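## Task

Close the lid of tip box TB4 and push its front edge fully down so it latches. The lid must stay shut without the robot holding it. Then release it and move the hands away.

## Robot and tools

Robot and frame. Two arms, left_arm and right_arm, hang from a single upright column behind the near edge of the table. All poses are given in one shared scene frame. The origin sits at table-top height, 0.07 m behind the middle of the near edge. +x points out over the table, +z points up, and left_arm works on the +y side. The robot faces roughly +x but may be turned slightly about the column. Printed hand positions can be somewhat wrong, and the error grows at long reach. Equal joint values on the two arms give mirrored postures. Do not let the arms collide or press on each other.

Gripper. Each gripper's fingers point along its own +z axis and open and close along its own y axis. end_effector_position is the point between the finger pads when closed, just under 1 cm behind the tips. Closing moves the tips about 17 mm further along +z. A closed hand makes one flat fingertip face, which is handy for pressing a lid. The tip box is loose on a base plate and must finish sitting flat on it. The lid has to stay latched on its own after you let go.

execute_actions(actions). actions is a list of actions run in order, and an empty list just returns the current state and images. Each action is a table of up to 15 rows. Each row is one control step of 1/30 s, and a full action lasts 0.5 s. If the table is short, its last row repeats until 15 steps have run. Every row holds 14 numbers in [-1, 1]: dx, dy, dz, rx, ry, rz, opening for left_arm, then the same seven for right_arm. Both arms are always included. dx..rz are an offset, in the gripper's own axes, from that gripper's measured pose at the start of the action. Each row counts from that start pose, not from the previous row. For the first action in a call, the start is the last pose reported in this scene. Scale: 1.0 equals 0.6 m or 180 degrees. rx, ry, rz form a single rotation vector. opening is absolute, not an offset: +1 is fully open (0.145 m) and -1 is closed. A full close needs about 0.5 s or more.

Motion limits. On each step, the commanded pose is clipped to within 70 mm and 16 degrees of the measured pose. Damped inverse kinematics then drives the joints toward it, and position wins over orientation when both cannot be met. A distant target can take several actions to reach. After an action, the arm goes no further than its last clipped pose, so send the remainder in the next action. "Hand target" lines show the pose each arm is currently driven toward. Elbows stop just short of straight. Wrist pitch is limited to about ±0.785 rad and elbow to 0 to 2.443 rad.

move(target, speed, blocking). target is one 14-number row laid out as above. Its offsets are in the gripper's axes and count from the pose in the latest result that shows one. speed is the top path speed in m/s, from 0.002 to 0.5 with a default of 0.25. Turning is capped at twice that value in rad/s. Each gripper travels in a straight line, and both paths finish together within 0.5 to 10 s. A path longer than 10 s is cut short. Rotation takes the shorter direction. Paths ignore obstacles and the other arm. Grippers can lag, drift off the path or overshoot the set speed, especially near full reach. A faster move, or a target set deeper past contact, hits harder. The opening is applied at the start. blocking=false returns after 0.5 s while the arm keeps going. Until a result shows the move has ended, only wait or stop will be accepted. The "move:" line gives the ending (done, off_target, moving, held, fault), any limits, and each gripper's distance from its target. limits=paced means the sent pose was clipped. limits=held means some steps were blocked, and the arm may then surge faster than speed.

wait(seconds). Takes 0 to 10 seconds. Arms keep their last command, a running move carries on, and the wait returns early if that move ends. stop() brakes a running move and needs room to do so, more at higher speed. The fingers keep moving.

zoom_image(camera, region). camera is cam_left_wrist or cam_right_wrist. region is [x0, y0, x1, y1] in pixels of that camera's 504x504 image, with (0,0) at the top left, and is at most 504 by 504. Images arrive left wrist first, then right.

finished_scene(scene). Pass the current scene number, 1 or 2. It cannot be undone and reports whether the goal was met, then gives the next task. Only call it once the lid is latched and both hands are clear. Always finish with a tool call.

Results. The state line gives each gripper's position in metres and its orientation as quat wxyz. grip_measured is the finger opening on the command scale. To hold something, command below it; the further below, the stronger the squeeze (about 10 N per pad, objects up to roughly 11 cm). A fast close may squeeze harder. Calls that ran actions list positions at some steps, and HELD marks steps where an arm was held back. "pose unreachable" means the clearance check altered or blocked a command. FAULT lines mean an arm was stopped. MOTOR HOT appears from 85 °C. At 100 °C an OVER-TEMPERATURE FAULT stops the arm and its overheated joints go limp until they cool.

Cautions. Offsets count from the measured pose, so repeating a small offset against something rigid adds no force, but against something yielding it goes deeper. For an arm that should stay put, send the offset back to its wanted pose in the first call of a reply, then zeros, and always its correct opening. An arm blocked by an object keeps pushing until you send a new command. The robot holds its last command while you think. Parts may get brief tugs, and loose objects may be nudged. Avoid drops, slams, hard pushes and knocking anything off the table.

Each tool is called after "Call:" as name(argument=value, ...) on one line, values as JSON.

## Session

Call:
execute_actions(actions=[])

Scene clock: 0.00 s.
left_arm: end_effector_position=(+0.1577, +0.4805, +0.2697) grip_measured=+1.00 end_effector_quat_wxyz=(-0.109, +0.884, -0.309, +0.333) | right_arm: end_effector_position=(+0.2053, -0.2378, +0.1021) grip_measured=+1.00 end_effector_quat_wxyz=(-0.095, +0.909, -0.010, +0.405)
Joint positions: left_arm=[ 0.849  1.763 -1.364  1.301  0.811 -0.165  0.663  0.145] | right_arm=[-0.719  0.259  0.378  1.739  0.459  0.321  0.301  0.145]
Joint velocities: left_arm=[ 0.011 -0.011 -0.012 -0.007  0.007 -0.037  0.022 -0.   ] | right_arm=[-0.011 -0.011 -0.012 -0.002 -0.022  0.037 -0.066  0.   ]
Motor temperatures (°C, as the motors report them): left_arm=[24 25 24 25 25 26 23] | right_arm=[24 24 23 27 23 26 25]
Hand target (left_arm): +0.158, +0.480, +0.270; -0.109, +0.884, -0.309, +0.333
Hand target (right_arm): +0.205, -0.238, +0.102; -0.095, +0.909, -0.010, +0.405

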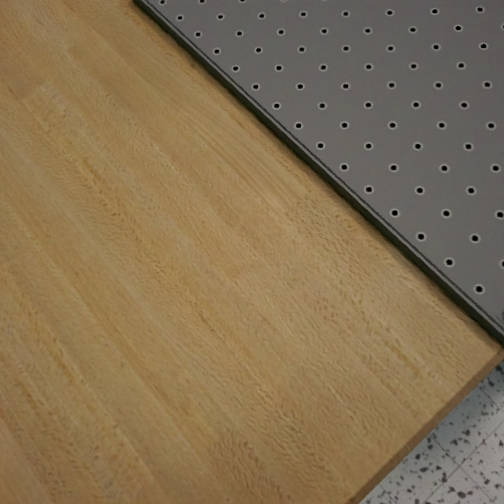

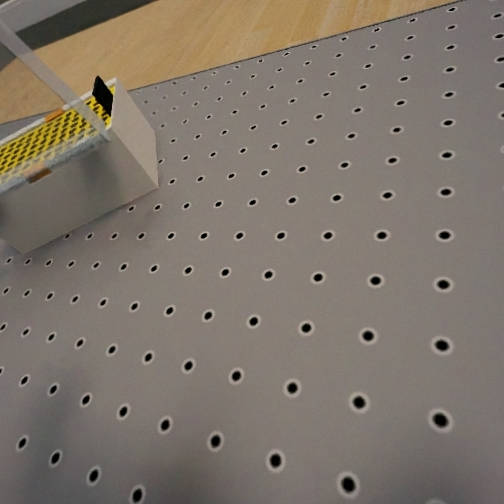

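Call:
move(target=[0,0,0,0,0,0,1,0.183,-0.045,-0.163,0.142,-0.035,-0.127,1])

Scene clock: 8.60 s.
left_arm: end_effector_position=(+0.1577, +0.4805, +0.2697) grip_measured=+1.00 end_effector_quat_wxyz=(-0.109, +0.884, -0.309, +0.333) | right_arm: end_effector_position=(+0.2058, -0.2390, +0.2508) grip_measured=+1.00 end_effector_quat_wxyz=(-0.211, +0.871, +0.260, +0.359)
Joint positions: left_arm=[ 0.849  1.763 -1.364  1.301  0.811 -0.165  0.663  0.145] | right_arm=[-1.159  0.81   0.898  2.039  0.812  0.486  0.773  0.145]
Joint velocities: left_arm=[-0.033  0.011  0.012  0.007  0.022 -0.037  0.066 -0.   ] | right_arm=[ 0.055 -0.077 -0.002  0.002 -0.022 -0.037  0.037  0.   ]
Motor temperatures (°C, as the motors report them): left_arm=[24 25 24 25 25 26 23] | right_arm=[24 24 23 27 23 26 25]
Hand target (left_arm): +0.158, +0.480, +0.270; -0.109, +0.884, -0.309, +0.333
Hand target (right_arm): +0.205, -0.238, +0.251; -0.214, +0.871, +0.261, +0.358
Off the commanded pose (left_arm): 0.000 m, 0 deg.
Off the commanded pose (right_arm): 0.002 m, 0 deg.
move: done

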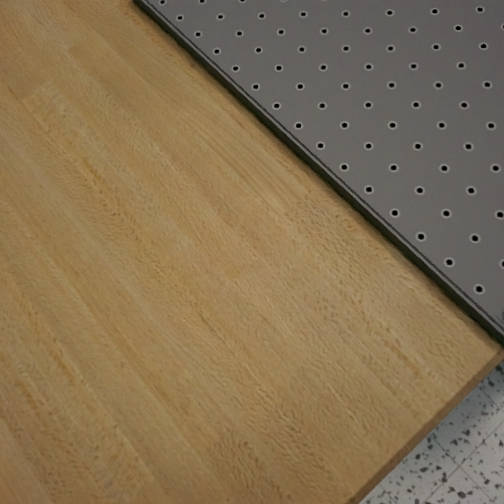

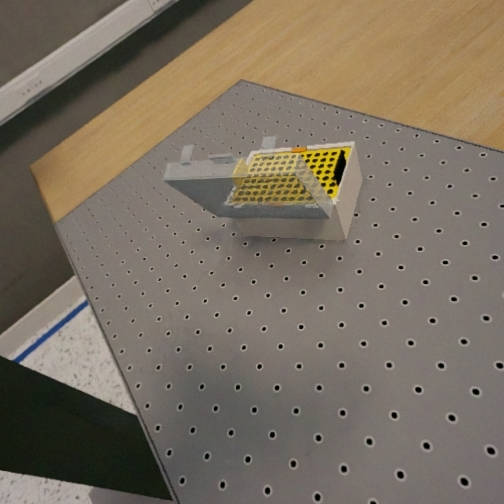

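Call:
move(target=[0,0,0,0,0,0,1,0.127,-0.062,0.083,-0.066,-0.266,0,-1])

Scene clock: 30.10 s.
left_arm: end_effector_position=(+0.1577, +0.4805, +0.2697) grip_measured=+1.00 end_effector_quat_wxyz=(-0.109, +0.884, -0.309, +0.333) | right_arm: end_effector_position=(+0.2574, -0.1594, +0.2807) grip_measured=-1.00 end_effector_quat_wxyz=(-0.101, +0.903, +0.307, +0.282)
Joint positions: left_arm=[ 0.849  1.763 -1.364  1.301  0.811 -0.165  0.663  0.145] | right_arm=[-1.296  1.479  1.044  2.276  1.564  0.774 -0.204  0.   ]
Joint velocities: left_arm=[-0.011 -0.099  0.007 -0.007  0.051  0.051 -0.081 -0.   ] | right_arm=[ 0.033  0.055 -0.002  0.007 -0.007 -0.022  0.022  0.   ]
Motor temperatures (°C, as the motors report them): left_arm=[24 26 25 25 25 26 23] | right_arm=[24 24 23 27 23 26 25]
Hand target (left_arm): +0.158, +0.480, +0.270; -0.109, +0.884, -0.309, +0.333
Hand target (right_arm): +0.258, -0.160, +0.281; -0.098, +0.903, +0.307, +0.282
Off the commanded pose (left_arm): 0.000 m, 0 deg.
Off the commanded pose (right_arm): 0.002 m, 35 deg; orientation clipped at the last step of the last action.
joint sent to its limit (right arm) — the command would take joint 1 (shoulder pitch) past its lower limit, joint 5 (forearm roll) past its upper limit and joint 6 (wrist pitch) past its upper limit, so those joints were sent only as far as their limits.
move: off_target (right_arm); limits=paced

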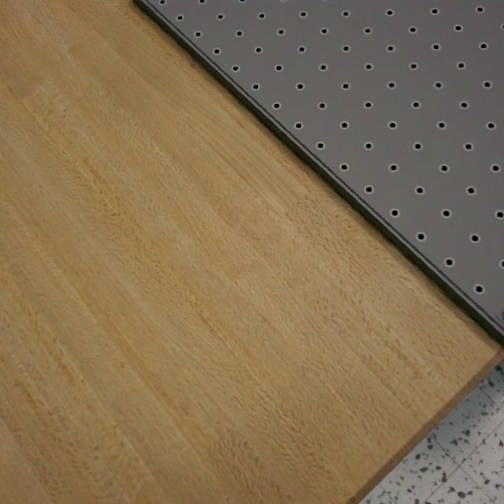

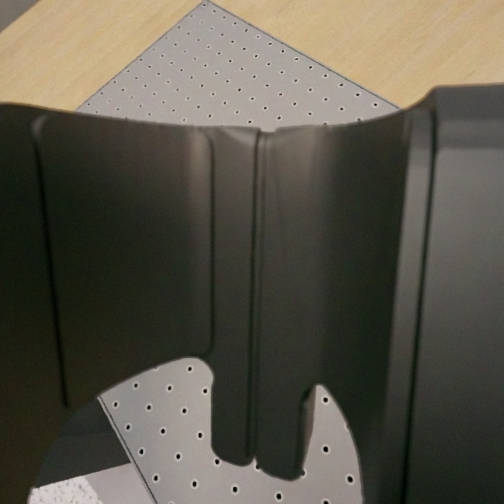

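Call:
move(target=[0,0,0,0,0,0,1,0,0,0,0,0,0,1])

Call:
move(target=[0,0,0,0,0,0,1,0,0,0.1,0,0,0,1])

Scene clock: 40.90 s.
left_arm: end_effector_position=(+0.1577, +0.4805, +0.2697) grip_measured=+1.00 end_effector_quat_wxyz=(-0.109, +0.884, -0.309, +0.333) | right_arm: end_effector_position=(+0.2575, -0.1596, +0.2807) grip_measured=+1.00 end_effector_quat_wxyz=(-0.100, +0.903, +0.307, +0.282)
Joint positions: left_arm=[ 0.849  1.763 -1.364  1.301  0.811 -0.165  0.663  0.145] | right_arm=[-1.296  1.479  1.044  2.276  1.564  0.774 -0.205  0.145]
Joint velocities: left_arm=[ 0.033 -0.055  0.012  0.007 -0.037  0.022 -0.022  0.   ] | right_arm=[ 0.033  0.011  0.007 -0.037 -0.007  0.066  0.037  0.   ]
Motor temperatures (°C, as the motors report them): left_arm=[24 26 25 25 25 26 23] | right_arm=[25 24 23 27 23 26 25]
Hand target (left_arm): +0.158, +0.480, +0.270; -0.109, +0.884, -0.309, +0.333
Hand target (right_arm): +0.257, -0.159, +0.281; -0.101, +0.903, +0.307, +0.282
Off the commanded pose (left_arm): 0.000 m, 0 deg.
Off the commanded pose (right_arm): 0.000 m, 0 deg.
move: done

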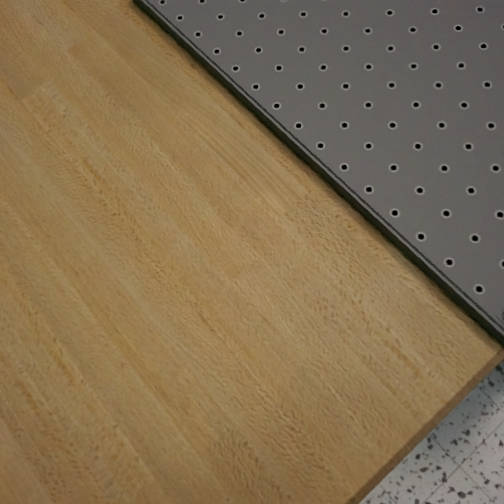

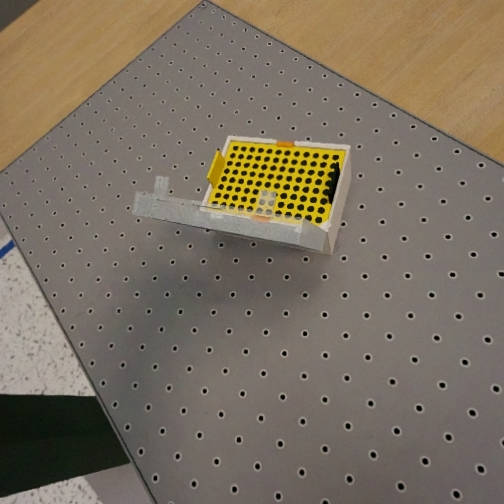

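Scene clock: 41.67 s.
left_arm: end_effector_position=(+0.1577, +0.4805, +0.2697) grip_measured=+1.00 end_effector_quat_wxyz=(-0.109, +0.884, -0.309, +0.333) | right_arm: end_effector_position=(+0.2846, -0.1384, +0.2325) grip_measured=+1.00 end_effector_quat_wxyz=(-0.105, +0.894, +0.321, +0.293)
Joint positions: left_arm=[ 0.849  1.763 -1.364  1.301  0.811 -0.165  0.663  0.145] | right_arm=[-1.296  1.806  0.733  2.095  1.565  0.386 -0.263  0.145]
Joint velocities: left_arm=[-0.011  0.033  0.007  0.002 -0.037  0.007  0.007 -0.   ] | right_arm=[-0.055  0.055  0.012 -0.022  0.022 -0.037  0.095 -0.   ]
Motor temperatures (°C, as the motors report them): left_arm=[24 26 25 25 25 26 23] | right_arm=[25 24 23 27 23 26 25]
Hand target (left_arm): +0.158, +0.480, +0.270; -0.109, +0.884, -0.309, +0.333
Hand target (right_arm): +0.284, -0.139, +0.231; -0.103, +0.896, +0.319, +0.292
Off the commanded pose (left_arm): 0.000 m, 0 deg.
Off the commanded pose (right_arm): 0.001 m, 2 deg.
joint sent to its limit (right arm) — the command would take joint 1 (shoulder pitch) past its lower limit and joint 5 (forearm roll) past its upper limit, so those joints were sent only as far as their limits.
move: done

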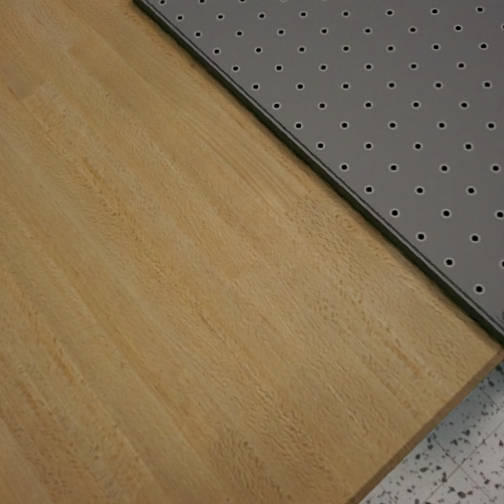

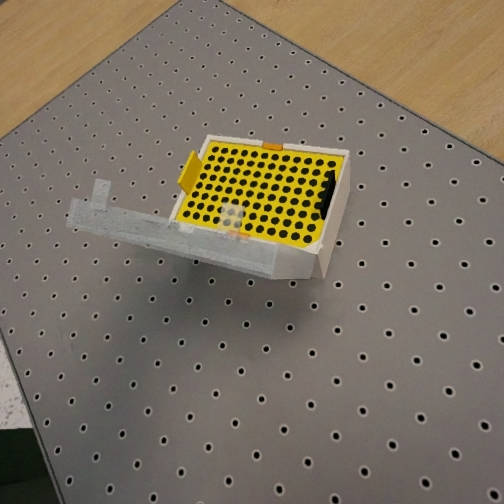

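Call:
move(target=[0.263,0.172,0.092,-0.202,0.155,0.293,1,0,0,0,0,0,0,-1])

Scene clock: 69.10 s.
left_arm: end_effector_position=(+0.2391, +0.2971, +0.2688) grip_measured=+1.00 end_effector_quat_wxyz=(-0.105, -0.548, +0.755, -0.344) | right_arm: end_effector_position=(+0.2846, -0.1384, +0.2325) grip_measured=-1.00 end_effector_quat_wxyz=(-0.105, +0.894, +0.321, +0.293)
Joint positions: left_arm=[ 1.091  1.252 -1.246  1.286  0.472 -0.607  1.271  0.145] | right_arm=[-1.296  1.806  0.733  2.095  1.565  0.386 -0.263  0.   ]
Joint velocities: left_arm=[-0.011  0.055  0.012 -0.007 -0.022 -0.007 -0.037  0.   ] | right_arm=[-0.033 -0.143 -0.012 -0.002 -0.066 -0.007 -0.007 -0.   ]
Motor temperatures (°C, as the motors report them): left_arm=[24 26 25 25 25 26 23] | right_arm=[25 24 23 27 23 26 25]
Hand target (left_arm): +0.238, +0.298, +0.268; -0.106, -0.547, +0.757, -0.341
Hand target (right_arm): +0.285, -0.138, +0.233; -0.105, +0.894, +0.321, +0.293
Off the commanded pose (left_arm): 0.004 m, 1 deg.
Off the commanded pose (right_arm): 0.000 m, 0 deg.
move: off_target (left_arm)

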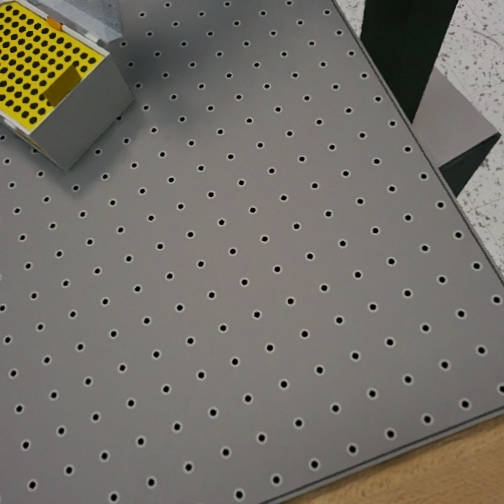

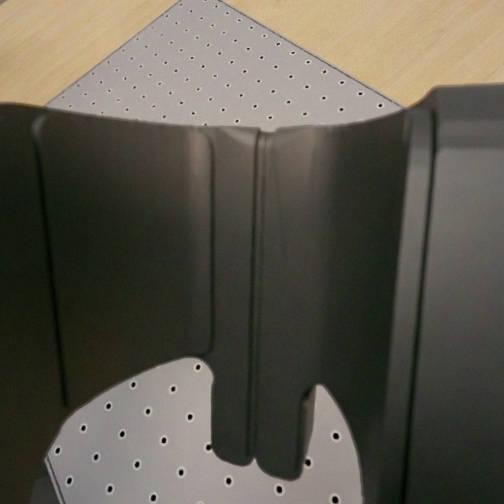

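Call:
move(target=[-0.05,-0.12,0.03,0.06,0.13,0,1,0,0,0,0,0,0,-1])

Scene clock: 74.57 s.
left_arm: end_effector_position=(+0.3190, +0.2956, +0.2678) grip_measured=+1.00 end_effector_quat_wxyz=(-0.149, -0.545, +0.658, -0.498) | right_arm: end_effector_position=(+0.2846, -0.1384, +0.2325) grip_measured=-1.00 end_effector_quat_wxyz=(-0.105, +0.894, +0.321, +0.293)
Joint positions: left_arm=[ 1.067  0.792 -0.981  0.543  0.714 -0.795  1.558  0.145] | right_arm=[-1.296  1.806  0.733  2.095  1.565  0.386 -0.263  0.   ]
Joint velocities: left_arm=[ 0.011  0.055 -0.002  0.002  0.007 -0.007  0.022 -0.   ] | right_arm=[-0.033 -0.055 -0.007 -0.002 -0.095  0.022 -0.066  0.   ]
Motor temperatures (°C, as the motors report them): left_arm=[24 26 25 25 25 26 23] | right_arm=[25 24 23 27 23 26 25]
Hand target (left_arm): +0.319, +0.296, +0.268; -0.148, -0.544, +0.659, -0.498
Hand target (right_arm): +0.285, -0.138, +0.233; -0.105, +0.894, +0.321, +0.293
Off the commanded pose (left_arm): 0.001 m, 11 deg.
Off the commanded pose (right_arm): 0.000 m, 0 deg.
joint sent to its limit (left arm) — the command would take joint 6 (wrist pitch) past its lower limit and joint 7 (wrist yaw) past its upper limit, so those joints were sent only as far as their limits.
move: off_target (left_arm)

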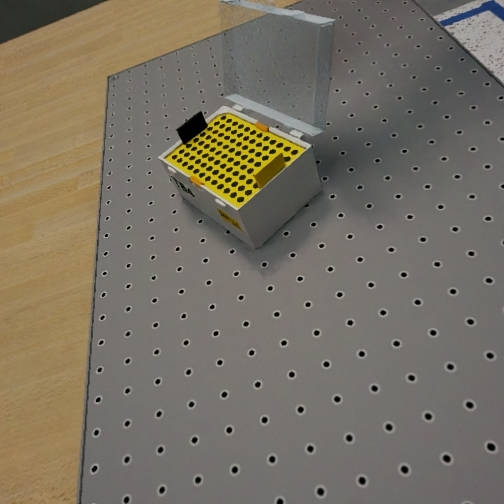

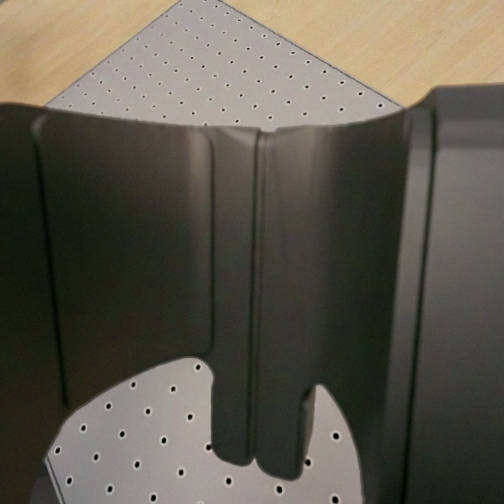

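Call:
move(target=[0,0,0,0,0,0,1,-0.087,-0.105,0.1,0,0,0,-1], speed=0.12)

Scene clock: 92.70 s.
left_arm: end_effector_position=(+0.3190, +0.2956, +0.2677) grip_measured=+1.00 end_effector_quat_wxyz=(-0.149, -0.545, +0.658, -0.498) | right_arm: end_effector_position=(+0.2308, -0.1174, +0.1855) grip_measured=-1.00 end_effector_quat_wxyz=(-0.189, +0.882, +0.349, +0.254)
Joint positions: left_arm=[ 1.067  0.792 -0.981  0.543  0.714 -0.795  1.558  0.145] | right_arm=[-1.296  2.015  0.339  2.088  1.548 -0.029 -0.177  0.   ]
Joint velocities: left_arm=[ 0.011  0.011 -0.012  0.002  0.022 -0.037 -0.037  0.   ] | right_arm=[-0.033  0.011 -0.002 -0.022  0.081 -0.051 -0.066 -0.   ]
Motor temperatures (°C, as the motors report them): left_arm=[26 26 25 25 25 26 23] | right_arm=[25 24 23 27 23 26 25]
Hand target (left_arm): +0.319, +0.296, +0.268; -0.149, -0.545, +0.658, -0.498
Hand target (right_arm): +0.230, -0.117, +0.185; -0.191, +0.881, +0.350, +0.253
Off the commanded pose (left_arm): 0.000 m, 0 deg.
Off the commanded pose (right_arm): 0.041 m, 11 deg.
joint sent to its limit (right arm) — the command would take joint 1 (shoulder pitch) past its lower limit and joint 2 (shoulder roll) past its upper limit, so those joints were sent only as far as their limits.
move: off_target (right_arm)

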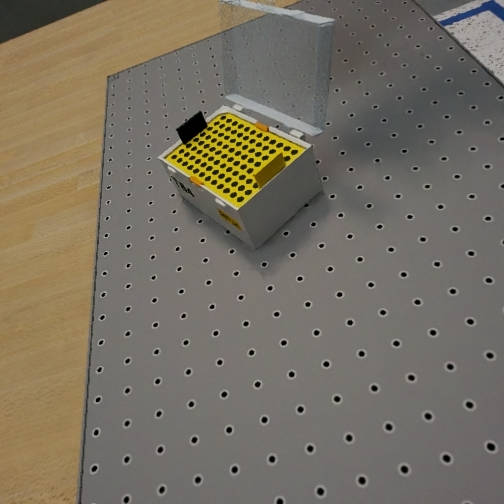

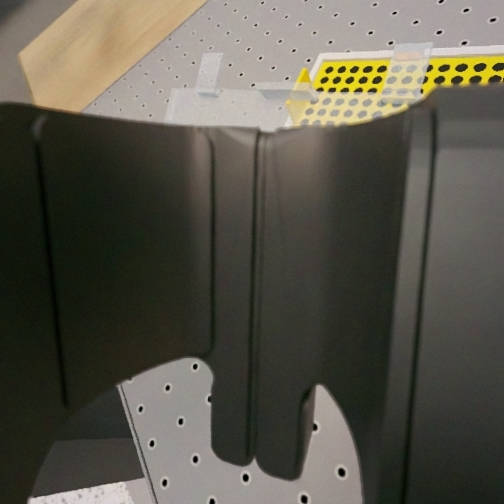

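Call:
move(target=[0,0,0,0,0,0,1,-0.082,0.04,-0.035,-0.125,0.083,0.063,-1], speed=0.15)

Scene clock: 101.73 s.
left_arm: end_effector_position=(+0.3190, +0.2956, +0.2677) grip_measured=+1.00 end_effector_quat_wxyz=(-0.149, -0.545, +0.658, -0.498) | right_arm: end_effector_position=(+0.2096, -0.1701, +0.1719) grip_measured=-1.00 end_effector_quat_wxyz=(-0.127, +0.911, +0.208, +0.332)
Joint positions: left_arm=[ 1.067  0.792 -0.981  0.543  0.714 -0.795  1.558  0.145] | right_arm=[-1.296  1.967 -0.01   2.149  1.469 -0.489 -0.455  0.   ]
Joint velocities: left_arm=[-0.011 -0.011  0.002 -0.002 -0.037 -0.007 -0.051  0.   ] | right_arm=[-0.121 -0.033  0.007 -0.007 -0.007 -0.022  0.081  0.   ]
Motor temperatures (°C, as the motors report them): left_arm=[26 26 25 26 25 26 24] | right_arm=[25 24 23 27 23 26 25]
Hand target (left_arm): +0.319, +0.296, +0.268; -0.149, -0.545, +0.658, -0.498
Hand target (right_arm): +0.210, -0.170, +0.172; -0.126, +0.911, +0.210, +0.332
Off the commanded pose (left_arm): 0.000 m, 0 deg.
Off the commanded pose (right_arm): 0.002 m, 11 deg.
joint sent to its limit (right arm) — the command would take joint 1 (shoulder pitch) past its lower limit, so that joint was sent only as far as its limit.
move: off_target (right_arm)

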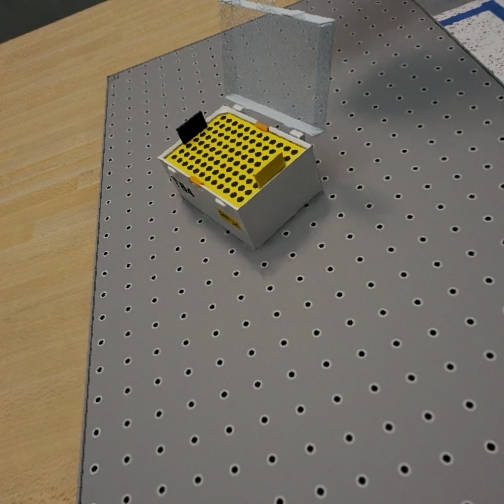

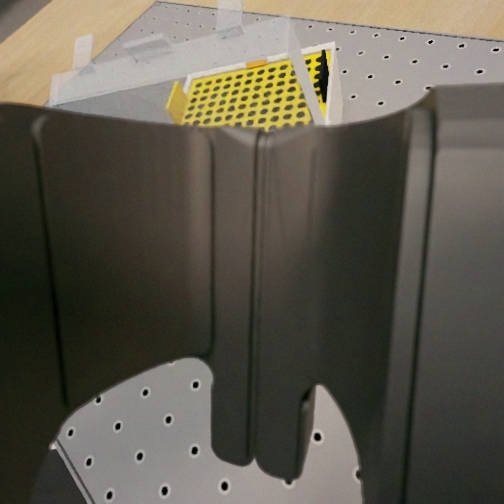

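Call:
move(target=[0,0,0,0,0,0,1,-0.098,0.517,0.05,-0.128,0.018,0.145,-1])

Scene clock: 107.10 s.
left_arm: end_effector_position=(+0.3190, +0.2956, +0.2677) grip_measured=+1.00 end_effector_quat_wxyz=(-0.149, -0.545, +0.658, -0.498) | right_arm: end_effector_position=(+0.2931, -0.4330, +0.1520) grip_measured=-1.00 end_effector_quat_wxyz=(+0.148, +0.942, +0.190, +0.235)
Joint positions: left_arm=[ 1.067  0.792 -0.981  0.543  0.714 -0.795  1.558  0.145] | right_arm=[-1.295  1.838  0.093  1.216  1.565 -0.045  0.031  0.   ]
Joint velocities: left_arm=[ 0.011 -0.077  0.007 -0.017  0.022 -0.066  0.051 -0.   ] | right_arm=[ 0.033 -0.187 -0.002 -0.002  0.066  0.022  0.051 -0.   ]
Motor temperatures (°C, as the motors report them): left_arm=[26 26 25 26 25 26 24] | right_arm=[25 24 23 27 23 26 25]
Hand target (left_arm): +0.319, +0.296, +0.268; -0.149, -0.545, +0.658, -0.498
Hand target (right_arm): +0.292, -0.432, +0.151; +0.144, +0.943, +0.190, +0.233
Off the commanded pose (left_arm): 0.000 m, 0 deg.
Off the commanded pose (right_arm): 0.081 m, 39 deg; position and orientation clipped at the last step of the last action.
joint sent to its limit (right arm) — the command would take joint 1 (shoulder pitch) past its lower limit and joint 5 (forearm roll) past its upper limit, so those joints were sent only as far as their limits.
move: off_target (right_arm); limits=paced

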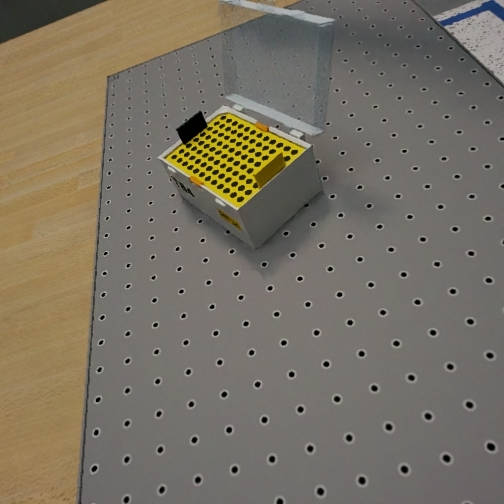

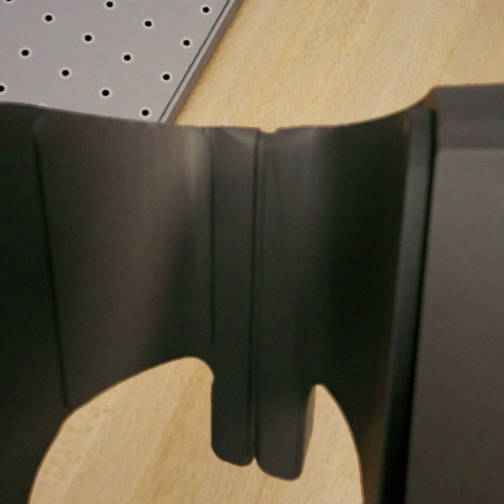

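Call:
move(target=[0,0,0,0,0,0,1,0.147,0.113,0.218,-0.062,0.094,0.264,-1])

Scene clock: 117.33 s.
left_arm: end_effector_position=(+0.3190, +0.2956, +0.2677) grip_measured=+1.00 end_effector_quat_wxyz=(-0.149, -0.545, +0.658, -0.498) | right_arm: end_effector_position=(+0.3699, -0.4417, +0.2030) grip_measured=-1.00 end_effector_quat_wxyz=(+0.218, +0.907, +0.211, +0.292)
Joint positions: left_arm=[ 1.067  0.792 -0.981  0.543  0.714 -0.795  1.558  0.145] | right_arm=[-1.296  1.962  0.208  1.071  1.565  0.006  0.002  0.   ]
Joint velocities: left_arm=[ 0.055 -0.121  0.002 -0.002 -0.022  0.051  0.022 -0.   ] | right_arm=[-0.011 -0.033 -0.017 -0.007  0.037 -0.051  0.007 -0.   ]
Motor temperatures (°C, as the motors report them): left_arm=[26 26 25 26 25 26 24] | right_arm=[25 24 23 27 23 26 25]
Hand target (left_arm): +0.319, +0.296, +0.268; -0.149, -0.545, +0.658, -0.498
Hand target (right_arm): +0.370, -0.443, +0.204; +0.221, +0.907, +0.209, +0.292
Off the commanded pose (left_arm): 0.000 m, 0 deg.
Off the commanded pose (right_arm): 0.136 m, 53 deg; position and orientation clipped at the last step of the last action.
joint sent to its limit (right arm) — the command would take joint 1 (shoulder pitch) past its lower limit and joint 5 (forearm roll) past its upper limit, so those joints were sent only as far as their limits.
move: off_target (right_arm); limits=paced

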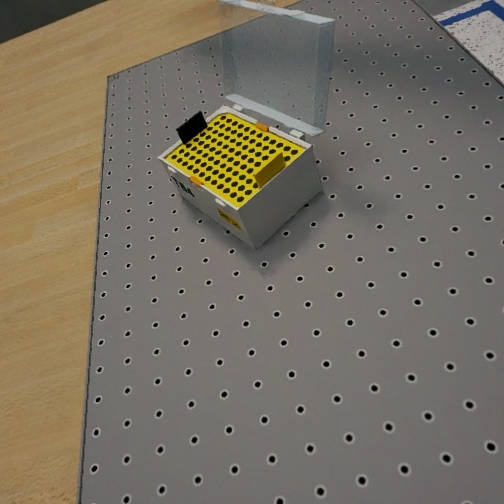

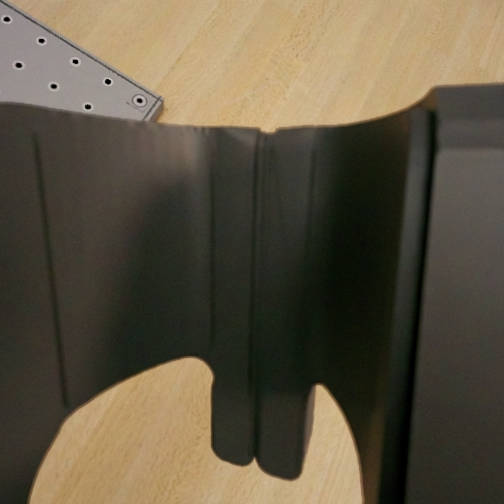

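Call:
move(target=[0,0,0,0,0,0,1,0.1,0,0,0,0.2,-0.3,-1])

Scene clock: 122.63 s.
left_arm: end_effector_position=(+0.3190, +0.2956, +0.2677) grip_measured=+1.00 end_effector_quat_wxyz=(-0.149, -0.545, +0.658, -0.498) | right_arm: end_effector_position=(+0.4090, -0.4100, +0.2299) grip_measured=-1.00 end_effector_quat_wxyz=(+0.308, +0.660, +0.626, +0.279)
Joint positions: left_arm=[ 1.067  0.792 -0.981  0.543  0.714 -0.795  1.558  0.145] | right_arm=[-1.296  2.016  0.203  0.992  0.652 -0.263 -0.08   0.   ]
Joint velocities: left_arm=[ 0.011  0.033 -0.002 -0.017 -0.051 -0.007  0.007  0.   ] | right_arm=[-0.011  0.011  0.007  0.002 -0.007 -0.066  0.022  0.   ]
Motor temperatures (°C, as the motors report them): left_arm=[27 26 25 26 25 26 24] | right_arm=[25 24 23 27 23 26 25]
Hand target (left_arm): +0.319, +0.296, +0.268; -0.149, -0.545, +0.658, -0.498
Hand target (right_arm): +0.410, -0.411, +0.231; +0.312, +0.659, +0.625, +0.279
Off the commanded pose (left_arm): 0.000 m, 0 deg.
Off the commanded pose (right_arm): 0.005 m, 20 deg; orientation clipped at the last step of the last action.
joint sent to its limit (right arm) — the command would take joint 1 (shoulder pitch) past its lower limit and joint 2 (shoulder roll) past its upper limit, so those joints were sent only as far as their limits.
move: off_target (right_arm); limits=paced

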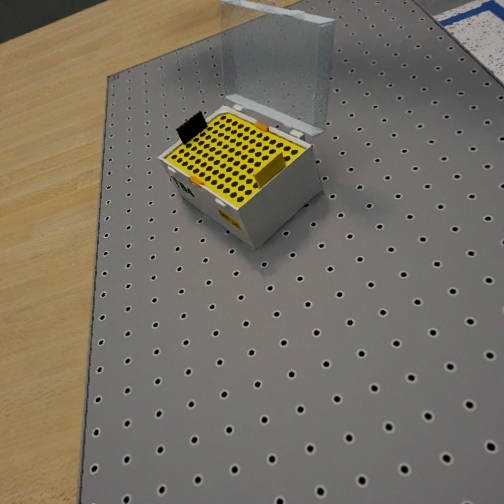

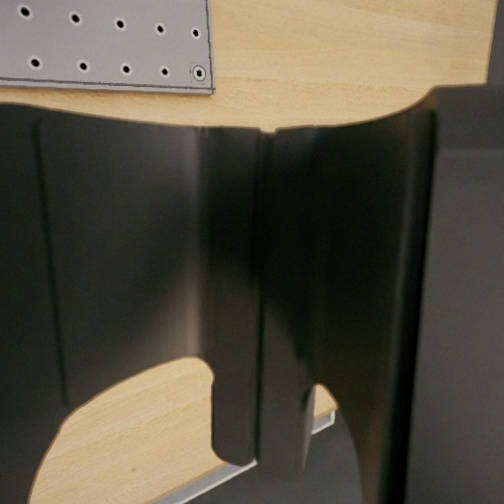

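Call:
move(target=[0,0,0,0,0,0,1,-0.35,-0.38,-0.17,0,-0.21,0.18,-1])

Scene clock: 131.67 s.
left_arm: end_effector_position=(+0.3190, +0.2956, +0.2677) grip_measured=+1.00 end_effector_quat_wxyz=(-0.149, -0.545, +0.658, -0.498) | right_arm: end_effector_position=(+0.1672, -0.6102, +0.1317) grip_measured=-1.00 end_effector_quat_wxyz=(+0.409, +0.858, +0.283, +0.126)
Joint positions: left_arm=[ 1.067  0.792 -0.981  0.543  0.714 -0.795  1.558  0.145] | right_arm=[-0.323  1.121 -0.338  0.424  0.342 -0.146  0.013  0.   ]
Joint velocities: left_arm=[-0.011 -0.033 -0.002 -0.017 -0.051 -0.007 -0.022 -0.   ] | right_arm=[ 0.011 -0.077  0.022  0.002  0.081 -0.022  0.007  0.   ]
Motor temperatures (°C, as the motors report them): left_arm=[27 26 25 26 25 26 24] | right_arm=[25 25 23 27 23 26 25]
Hand target (left_arm): +0.319, +0.296, +0.268; -0.149, -0.545, +0.658, -0.498
Hand target (right_arm): +0.166, -0.608, +0.129; +0.404, +0.860, +0.285, +0.125
Off the commanded pose (left_arm): 0.000 m, 0 deg.
Off the commanded pose (right_arm): 0.005 m, 1 deg.
move: off_target (right_arm)

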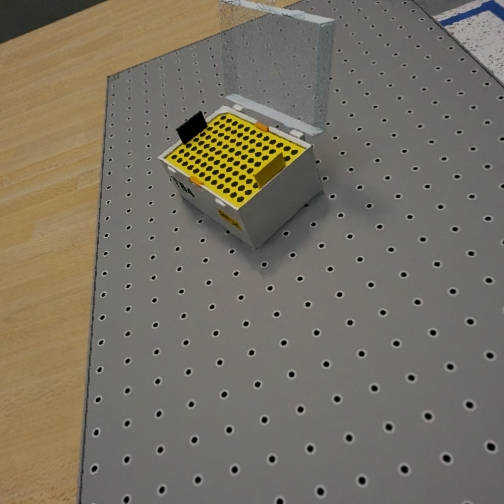

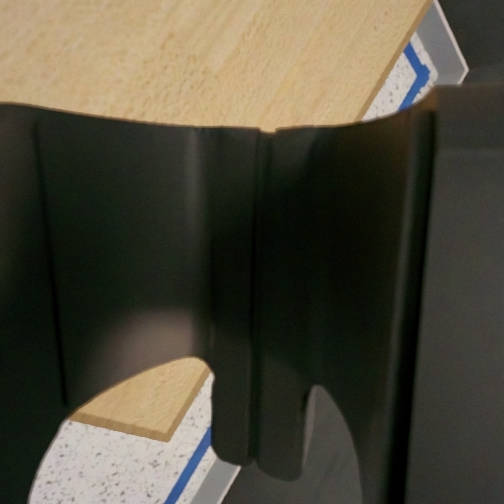

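Call:
move(target=[0,0,0,0,0,0,1,0.4,-0.163,-0.21,0.202,0.166,0.246,-1])

Scene clock: 137.67 s.
left_arm: end_effector_position=(+0.3190, +0.2956, +0.2677) grip_measured=+1.00 end_effector_quat_wxyz=(-0.149, -0.545, +0.658, -0.498) | right_arm: end_effector_position=(+0.2730, -0.3402, +0.1336) grip_measured=-1.00 end_effector_quat_wxyz=(-0.025, +0.917, +0.067, +0.393)
Joint positions: left_arm=[ 1.067  0.792 -0.981  0.543  0.714 -0.795  1.558  0.145] | right_arm=[-0.715  1.1    0.085  1.462  1.102  0.074  0.109  0.   ]
Joint velocities: left_arm=[-0.055 -0.011 -0.022 -0.002  0.022 -0.051 -0.037  0.   ] | right_arm=[-0.011 -0.011 -0.012 -0.012 -0.037 -0.007 -0.066  0.   ]
Motor temperatures (°C, as the motors report them): left_arm=[27 26 25 26 25 26 24] | right_arm=[25 25 23 27 23 26 25]
Hand target (left_arm): +0.319, +0.296, +0.268; -0.149, -0.545, +0.658, -0.498
Hand target (right_arm): +0.271, -0.339, +0.131; -0.028, +0.918, +0.066, +0.389
Off the commanded pose (left_arm): 0.000 m, 0 deg.
Off the commanded pose (right_arm): 0.006 m, 1 deg.
move: off_target (right_arm)

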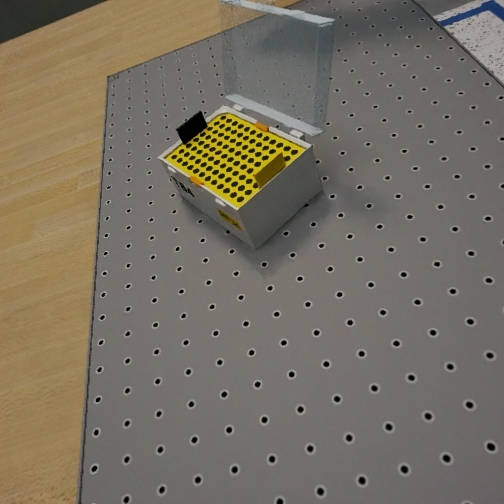

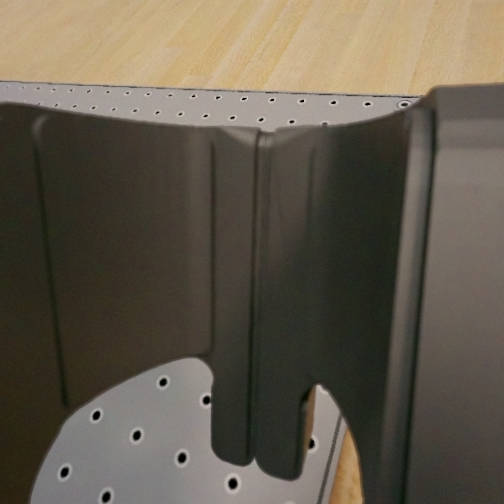

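Call:
move(target=[0,0,0,0,0,0,1,0.012,-0.37,0.008,0.08,0,-0.076,-1], speed=0.18)

Scene clock: 142.33 s.
left_arm: end_effector_position=(+0.3190, +0.2956, +0.2677) grip_measured=+1.00 end_effector_quat_wxyz=(-0.149, -0.545, +0.658, -0.498) | right_arm: end_effector_position=(+0.2522, -0.1187, +0.1348) grip_measured=-1.00 end_effector_quat_wxyz=(-0.096, +0.892, +0.221, +0.384)
Joint positions: left_arm=[ 1.067  0.792 -0.981  0.543  0.714 -0.795  1.558  0.145] | right_arm=[-0.295  0.843 -0.487  1.934  0.785  0.39  -0.32   0.   ]
Joint velocities: left_arm=[ 0.011 -0.033 -0.002 -0.007  0.037  0.007 -0.022  0.   ] | right_arm=[-0.077 -0.011 -0.007 -0.002 -0.037  0.037 -0.037  0.   ]
Motor temperatures (°C, as the motors report them): left_arm=[27 26 25 26 26 26 24] | right_arm=[25 25 23 27 23 26 25]
Hand target (left_arm): +0.319, +0.296, +0.268; -0.149, -0.545, +0.658, -0.498
Hand target (right_arm): +0.252, -0.120, +0.134; -0.092, +0.893, +0.221, +0.382
Off the commanded pose (left_arm): 0.000 m, 0 deg.
Off the commanded pose (right_arm): 0.003 m, 1 deg.
move: done

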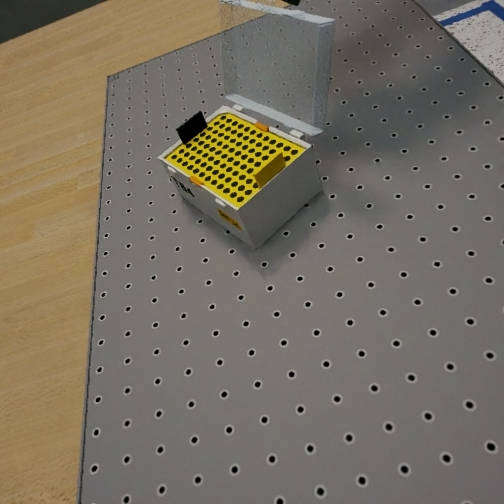

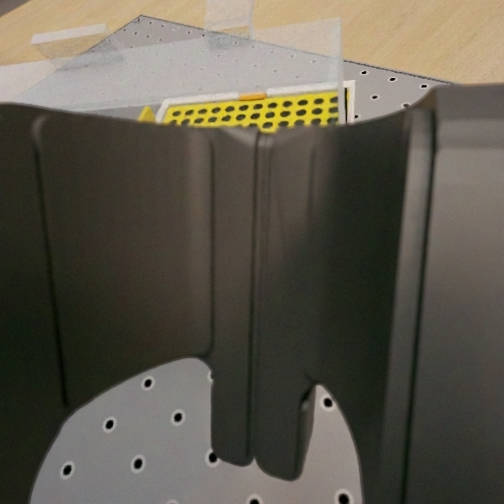

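Call:
move(target=[0,0,0,0,0,0,1,0.05,-0.013,0.065,0,0,0,-1], speed=0.05)

Scene clock: 149.40 s.
left_arm: end_effector_position=(+0.3190, +0.2956, +0.2677) grip_measured=+1.00 end_effector_quat_wxyz=(-0.149, -0.545, +0.658, -0.498) | right_arm: end_effector_position=(+0.2956, -0.0897, +0.1340) grip_measured=-1.00 end_effector_quat_wxyz=(-0.097, +0.889, +0.217, +0.392)
Joint positions: left_arm=[ 1.067  0.792 -0.981  0.543  0.714 -0.795  1.558  0.145] | right_arm=[-0.041  0.698 -0.579  1.79   0.775  0.496 -0.32   0.   ]
Joint velocities: left_arm=[ 0.077 -0.011  0.002 -0.017 -0.037 -0.007  0.007  0.   ] | right_arm=[-0.077  0.011 -0.017  0.007  0.051  0.007  0.007  0.   ]
Motor temperatures (°C, as the motors report them): left_arm=[27 26 25 26 26 26 24] | right_arm=[25 25 23 27 23 26 25]
Hand target (left_arm): +0.319, +0.296, +0.268; -0.149, -0.545, +0.658, -0.498
Hand target (right_arm): +0.293, -0.090, +0.130; -0.094, +0.892, +0.219, +0.384
Off the commanded pose (left_arm): 0.000 m, 0 deg.
Off the commanded pose (right_arm): 0.006 m, 1 deg.
move: off_target (right_arm)

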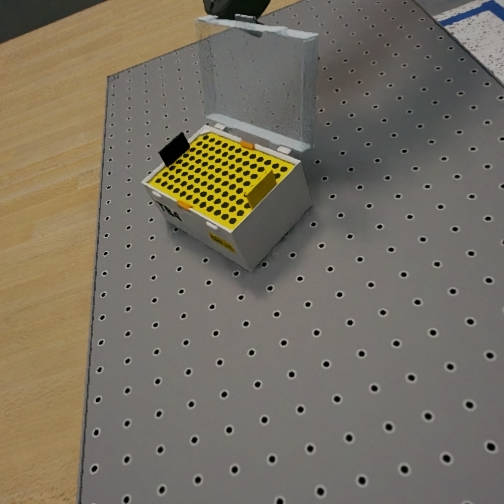

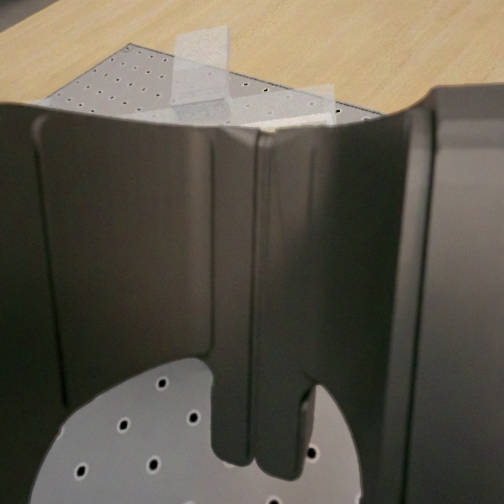

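Call:
move(target=[0.133,0.147,0.39,-0.016,-0.198,-0.224,0.7,0,0,-0.01,0,0,0,-1], speed=0.15)

Scene clock: 171.37 s.
left_arm: end_effector_position=(+0.2940, +0.0503, +0.1761) grip_measured=+0.70 end_effector_quat_wxyz=(+0.133, +0.846, -0.460, +0.233) | right_arm: end_effector_position=(+0.2915, -0.0902, +0.1378) grip_measured=-1.00 end_effector_quat_wxyz=(-0.099, +0.888, +0.218, +0.393)
Joint positions: left_arm=[ 1.094  0.499 -1.575  1.509  1.04   0.771  0.147  0.125] | right_arm=[-0.056  0.718 -0.577  1.821  0.79   0.494 -0.33   0.   ]
Joint velocities: left_arm=[-0.011  0.033  0.002 -0.017  0.066 -0.081  0.037  0.   ] | right_arm=[-0.077  0.011 -0.017 -0.002 -0.007 -0.022  0.037 -0.   ]
Motor temperatures (°C, as the motors report them): left_arm=[27 26 25 26 26 26 24] | right_arm=[25 25 23 27 23 26 25]
Hand target (left_arm): +0.294, +0.052, +0.174; +0.131, +0.848, -0.459, +0.231
Hand target (right_arm): +0.292, -0.092, +0.138; -0.097, +0.888, +0.217, +0.393
Off the commanded pose (left_arm): 0.001 m, 3 deg.
Off the commanded pose (right_arm): 0.002 m, 0 deg.
joint sent to its limit (left arm) — the command would take joint 3 (upper arm roll) past its lower limit and joint 6 (wrist pitch) past its upper limit, so those joints were sent only as far as their limits.
move: off_target (left_arm)

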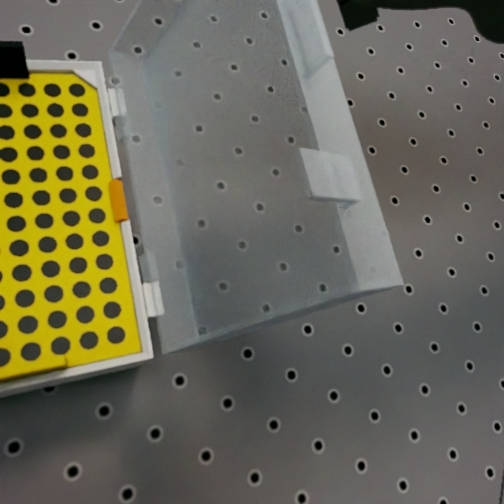

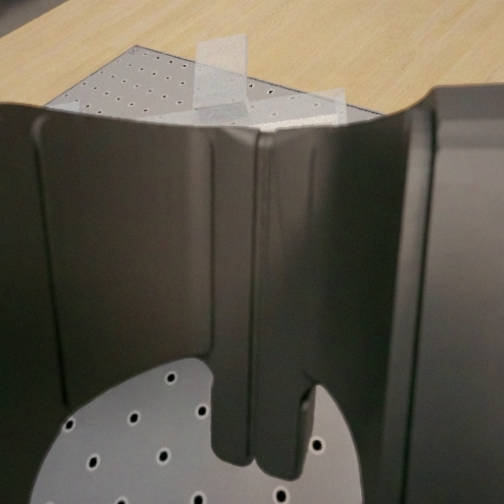

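Call:
move(target=[0,-0.05,0.07,0,0,0,0.9,0,0,0,0,0,0,-1], speed=0.08)

Scene clock: 179.03 s.
left_arm: end_effector_position=(+0.3321, +0.0473, +0.1424) grip_measured=+0.90 end_effector_quat_wxyz=(+0.131, +0.846, -0.460, +0.237) | right_arm: end_effector_position=(+0.2915, -0.0902, +0.1378) grip_measured=-1.00 end_effector_quat_wxyz=(-0.099, +0.888, +0.218, +0.393)
Joint positions: left_arm=[ 1.054  0.328 -1.575  1.148  0.885  0.637  0.328  0.139] | right_arm=[-0.056  0.718 -0.577  1.821  0.79   0.494 -0.33   0.   ]
Joint velocities: left_arm=[ 0.055  0.033 -0.017  0.002 -0.066  0.022  0.051 -0.   ] | right_arm=[ 0.033 -0.055 -0.012 -0.022  0.022  0.066  0.051 -0.   ]
Motor temperatures (°C, as the motors report them): left_arm=[27 25 25 26 25 26 24] | right_arm=[25 25 23 27 23 26 25]
Hand target (left_arm): +0.330, +0.048, +0.140; +0.133, +0.846, -0.461, +0.234
Hand target (right_arm): +0.292, -0.090, +0.138; -0.099, +0.888, +0.218, +0.393
Off the commanded pose (left_arm): 0.003 m, 1 deg.
Off the commanded pose (right_arm): 0.000 m, 0 deg.
joint sent to its limit (left arm) — the command would take joint 3 (upper arm roll) past its lower limit, so that joint was sent only as far as its limit.
move: done

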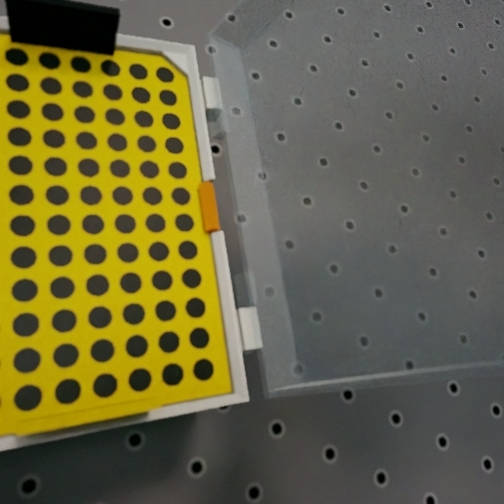

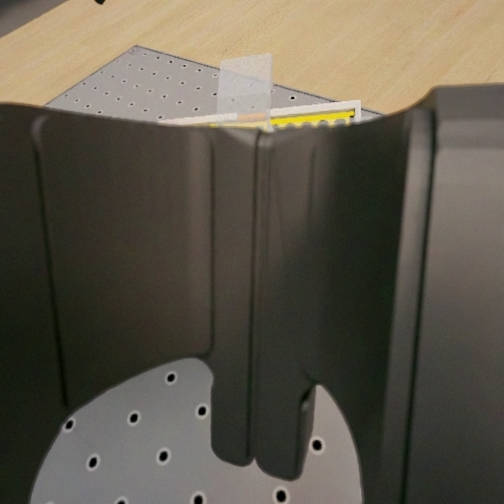

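Call:
move(target=[0,0,-0.07,0,0,0,0.9,0,0,0,0,0,0,-1], speed=0.1)

Call:
move(target=[-0.095,-0.062,0,0,0,-0.055,0.9,0,0,0,0,0,0,-1], speed=0.1)

Scene clock: 188.33 s.
left_arm: end_effector_position=(+0.3212, +0.0659, +0.1785) grip_measured=+0.90 end_effector_quat_wxyz=(+0.132, +0.845, -0.460, +0.238) | right_arm: end_effector_position=(+0.2915, -0.0902, +0.1378) grip_measured=-1.00 end_effector_quat_wxyz=(-0.099, +0.888, +0.218, +0.393)
Joint positions: left_arm=[ 1.118  0.475 -1.543  1.359  0.93   0.732  0.322  0.139] | right_arm=[-0.056  0.718 -0.577  1.821  0.79   0.494 -0.33   0.   ]
Joint velocities: left_arm=[-0.033  0.011 -0.007 -0.002  0.081  0.095 -0.022  0.   ] | right_arm=[-0.011  0.011  0.002 -0.012  0.007  0.037 -0.081 -0.   ]
Motor temperatures (°C, as the motors report them): left_arm=[27 25 25 26 25 26 24] | right_arm=[25 25 23 28 23 26 25]
Hand target (left_arm): +0.321, +0.066, +0.178; +0.132, +0.846, -0.459, +0.237
Hand target (right_arm): +0.292, -0.090, +0.138; -0.099, +0.888, +0.218, +0.393
Off the commanded pose (left_arm): 0.001 m, 0 deg.
Off the commanded pose (right_arm): 0.000 m, 0 deg.
move: done

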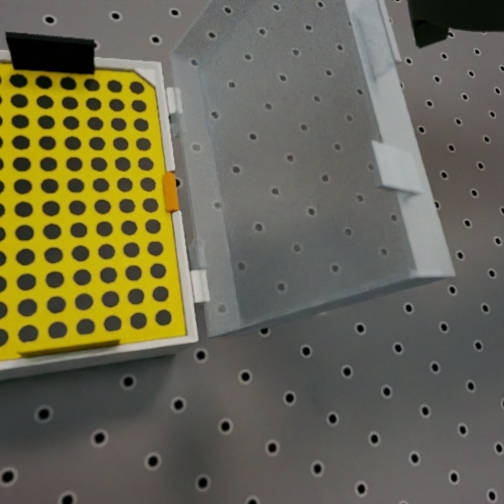

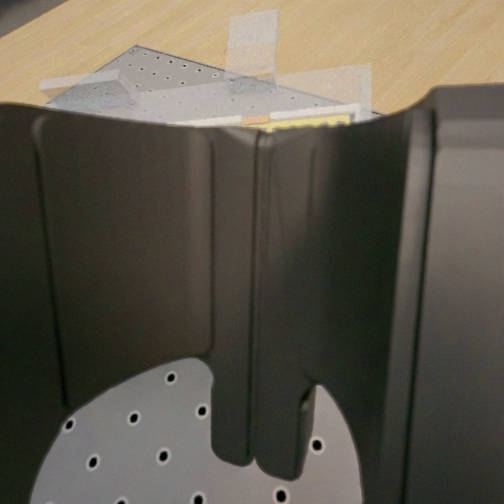

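Scene clock: 189.47 s.
left_arm: end_effector_position=(+0.3281, +0.1290, +0.1496) grip_measured=+0.90 end_effector_quat_wxyz=(+0.146, +0.882, -0.385, +0.227) | right_arm: end_effector_position=(+0.2915, -0.0902, +0.1378) grip_measured=-1.00 end_effector_quat_wxyz=(-0.099, +0.888, +0.218, +0.393)
Joint positions: left_arm=[ 1.067  0.575 -1.543  1.2    0.95   0.613  0.425  0.139] | right_arm=[-0.056  0.718 -0.577  1.821  0.79   0.494 -0.33   0.   ]
Joint velocities: left_arm=[-0.055  0.121 -0.002  0.002  0.037  0.051 -0.022 -0.   ] | right_arm=[-0.011 -0.011 -0.002 -0.012 -0.022  0.037  0.037  0.   ]
Motor temperatures (°C, as the motors report them): left_arm=[27 25 25 26 25 26 24] | right_arm=[25 25 23 28 23 26 25]
Hand target (left_arm): +0.326, +0.127, +0.148; +0.151, +0.882, -0.386, +0.225
Hand target (right_arm): +0.292, -0.090, +0.138; -0.099, +0.888, +0.218, +0.393
Off the commanded pose (left_arm): 0.003 m, 1 deg.
Off the commanded pose (right_arm): 0.000 m, 0 deg.
move: done

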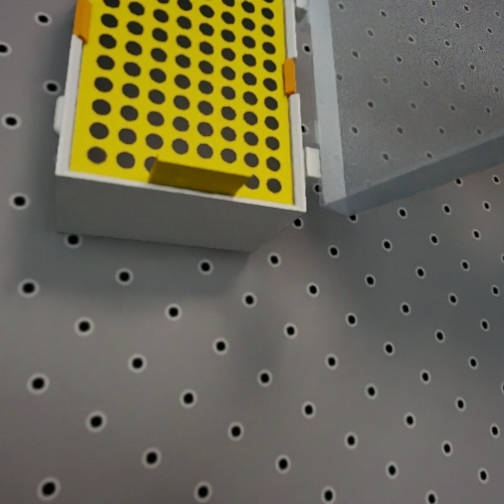

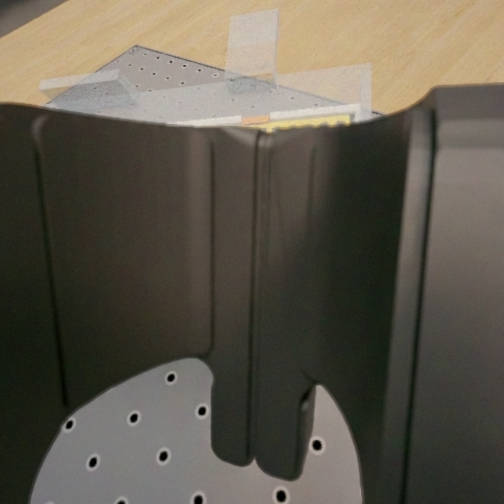

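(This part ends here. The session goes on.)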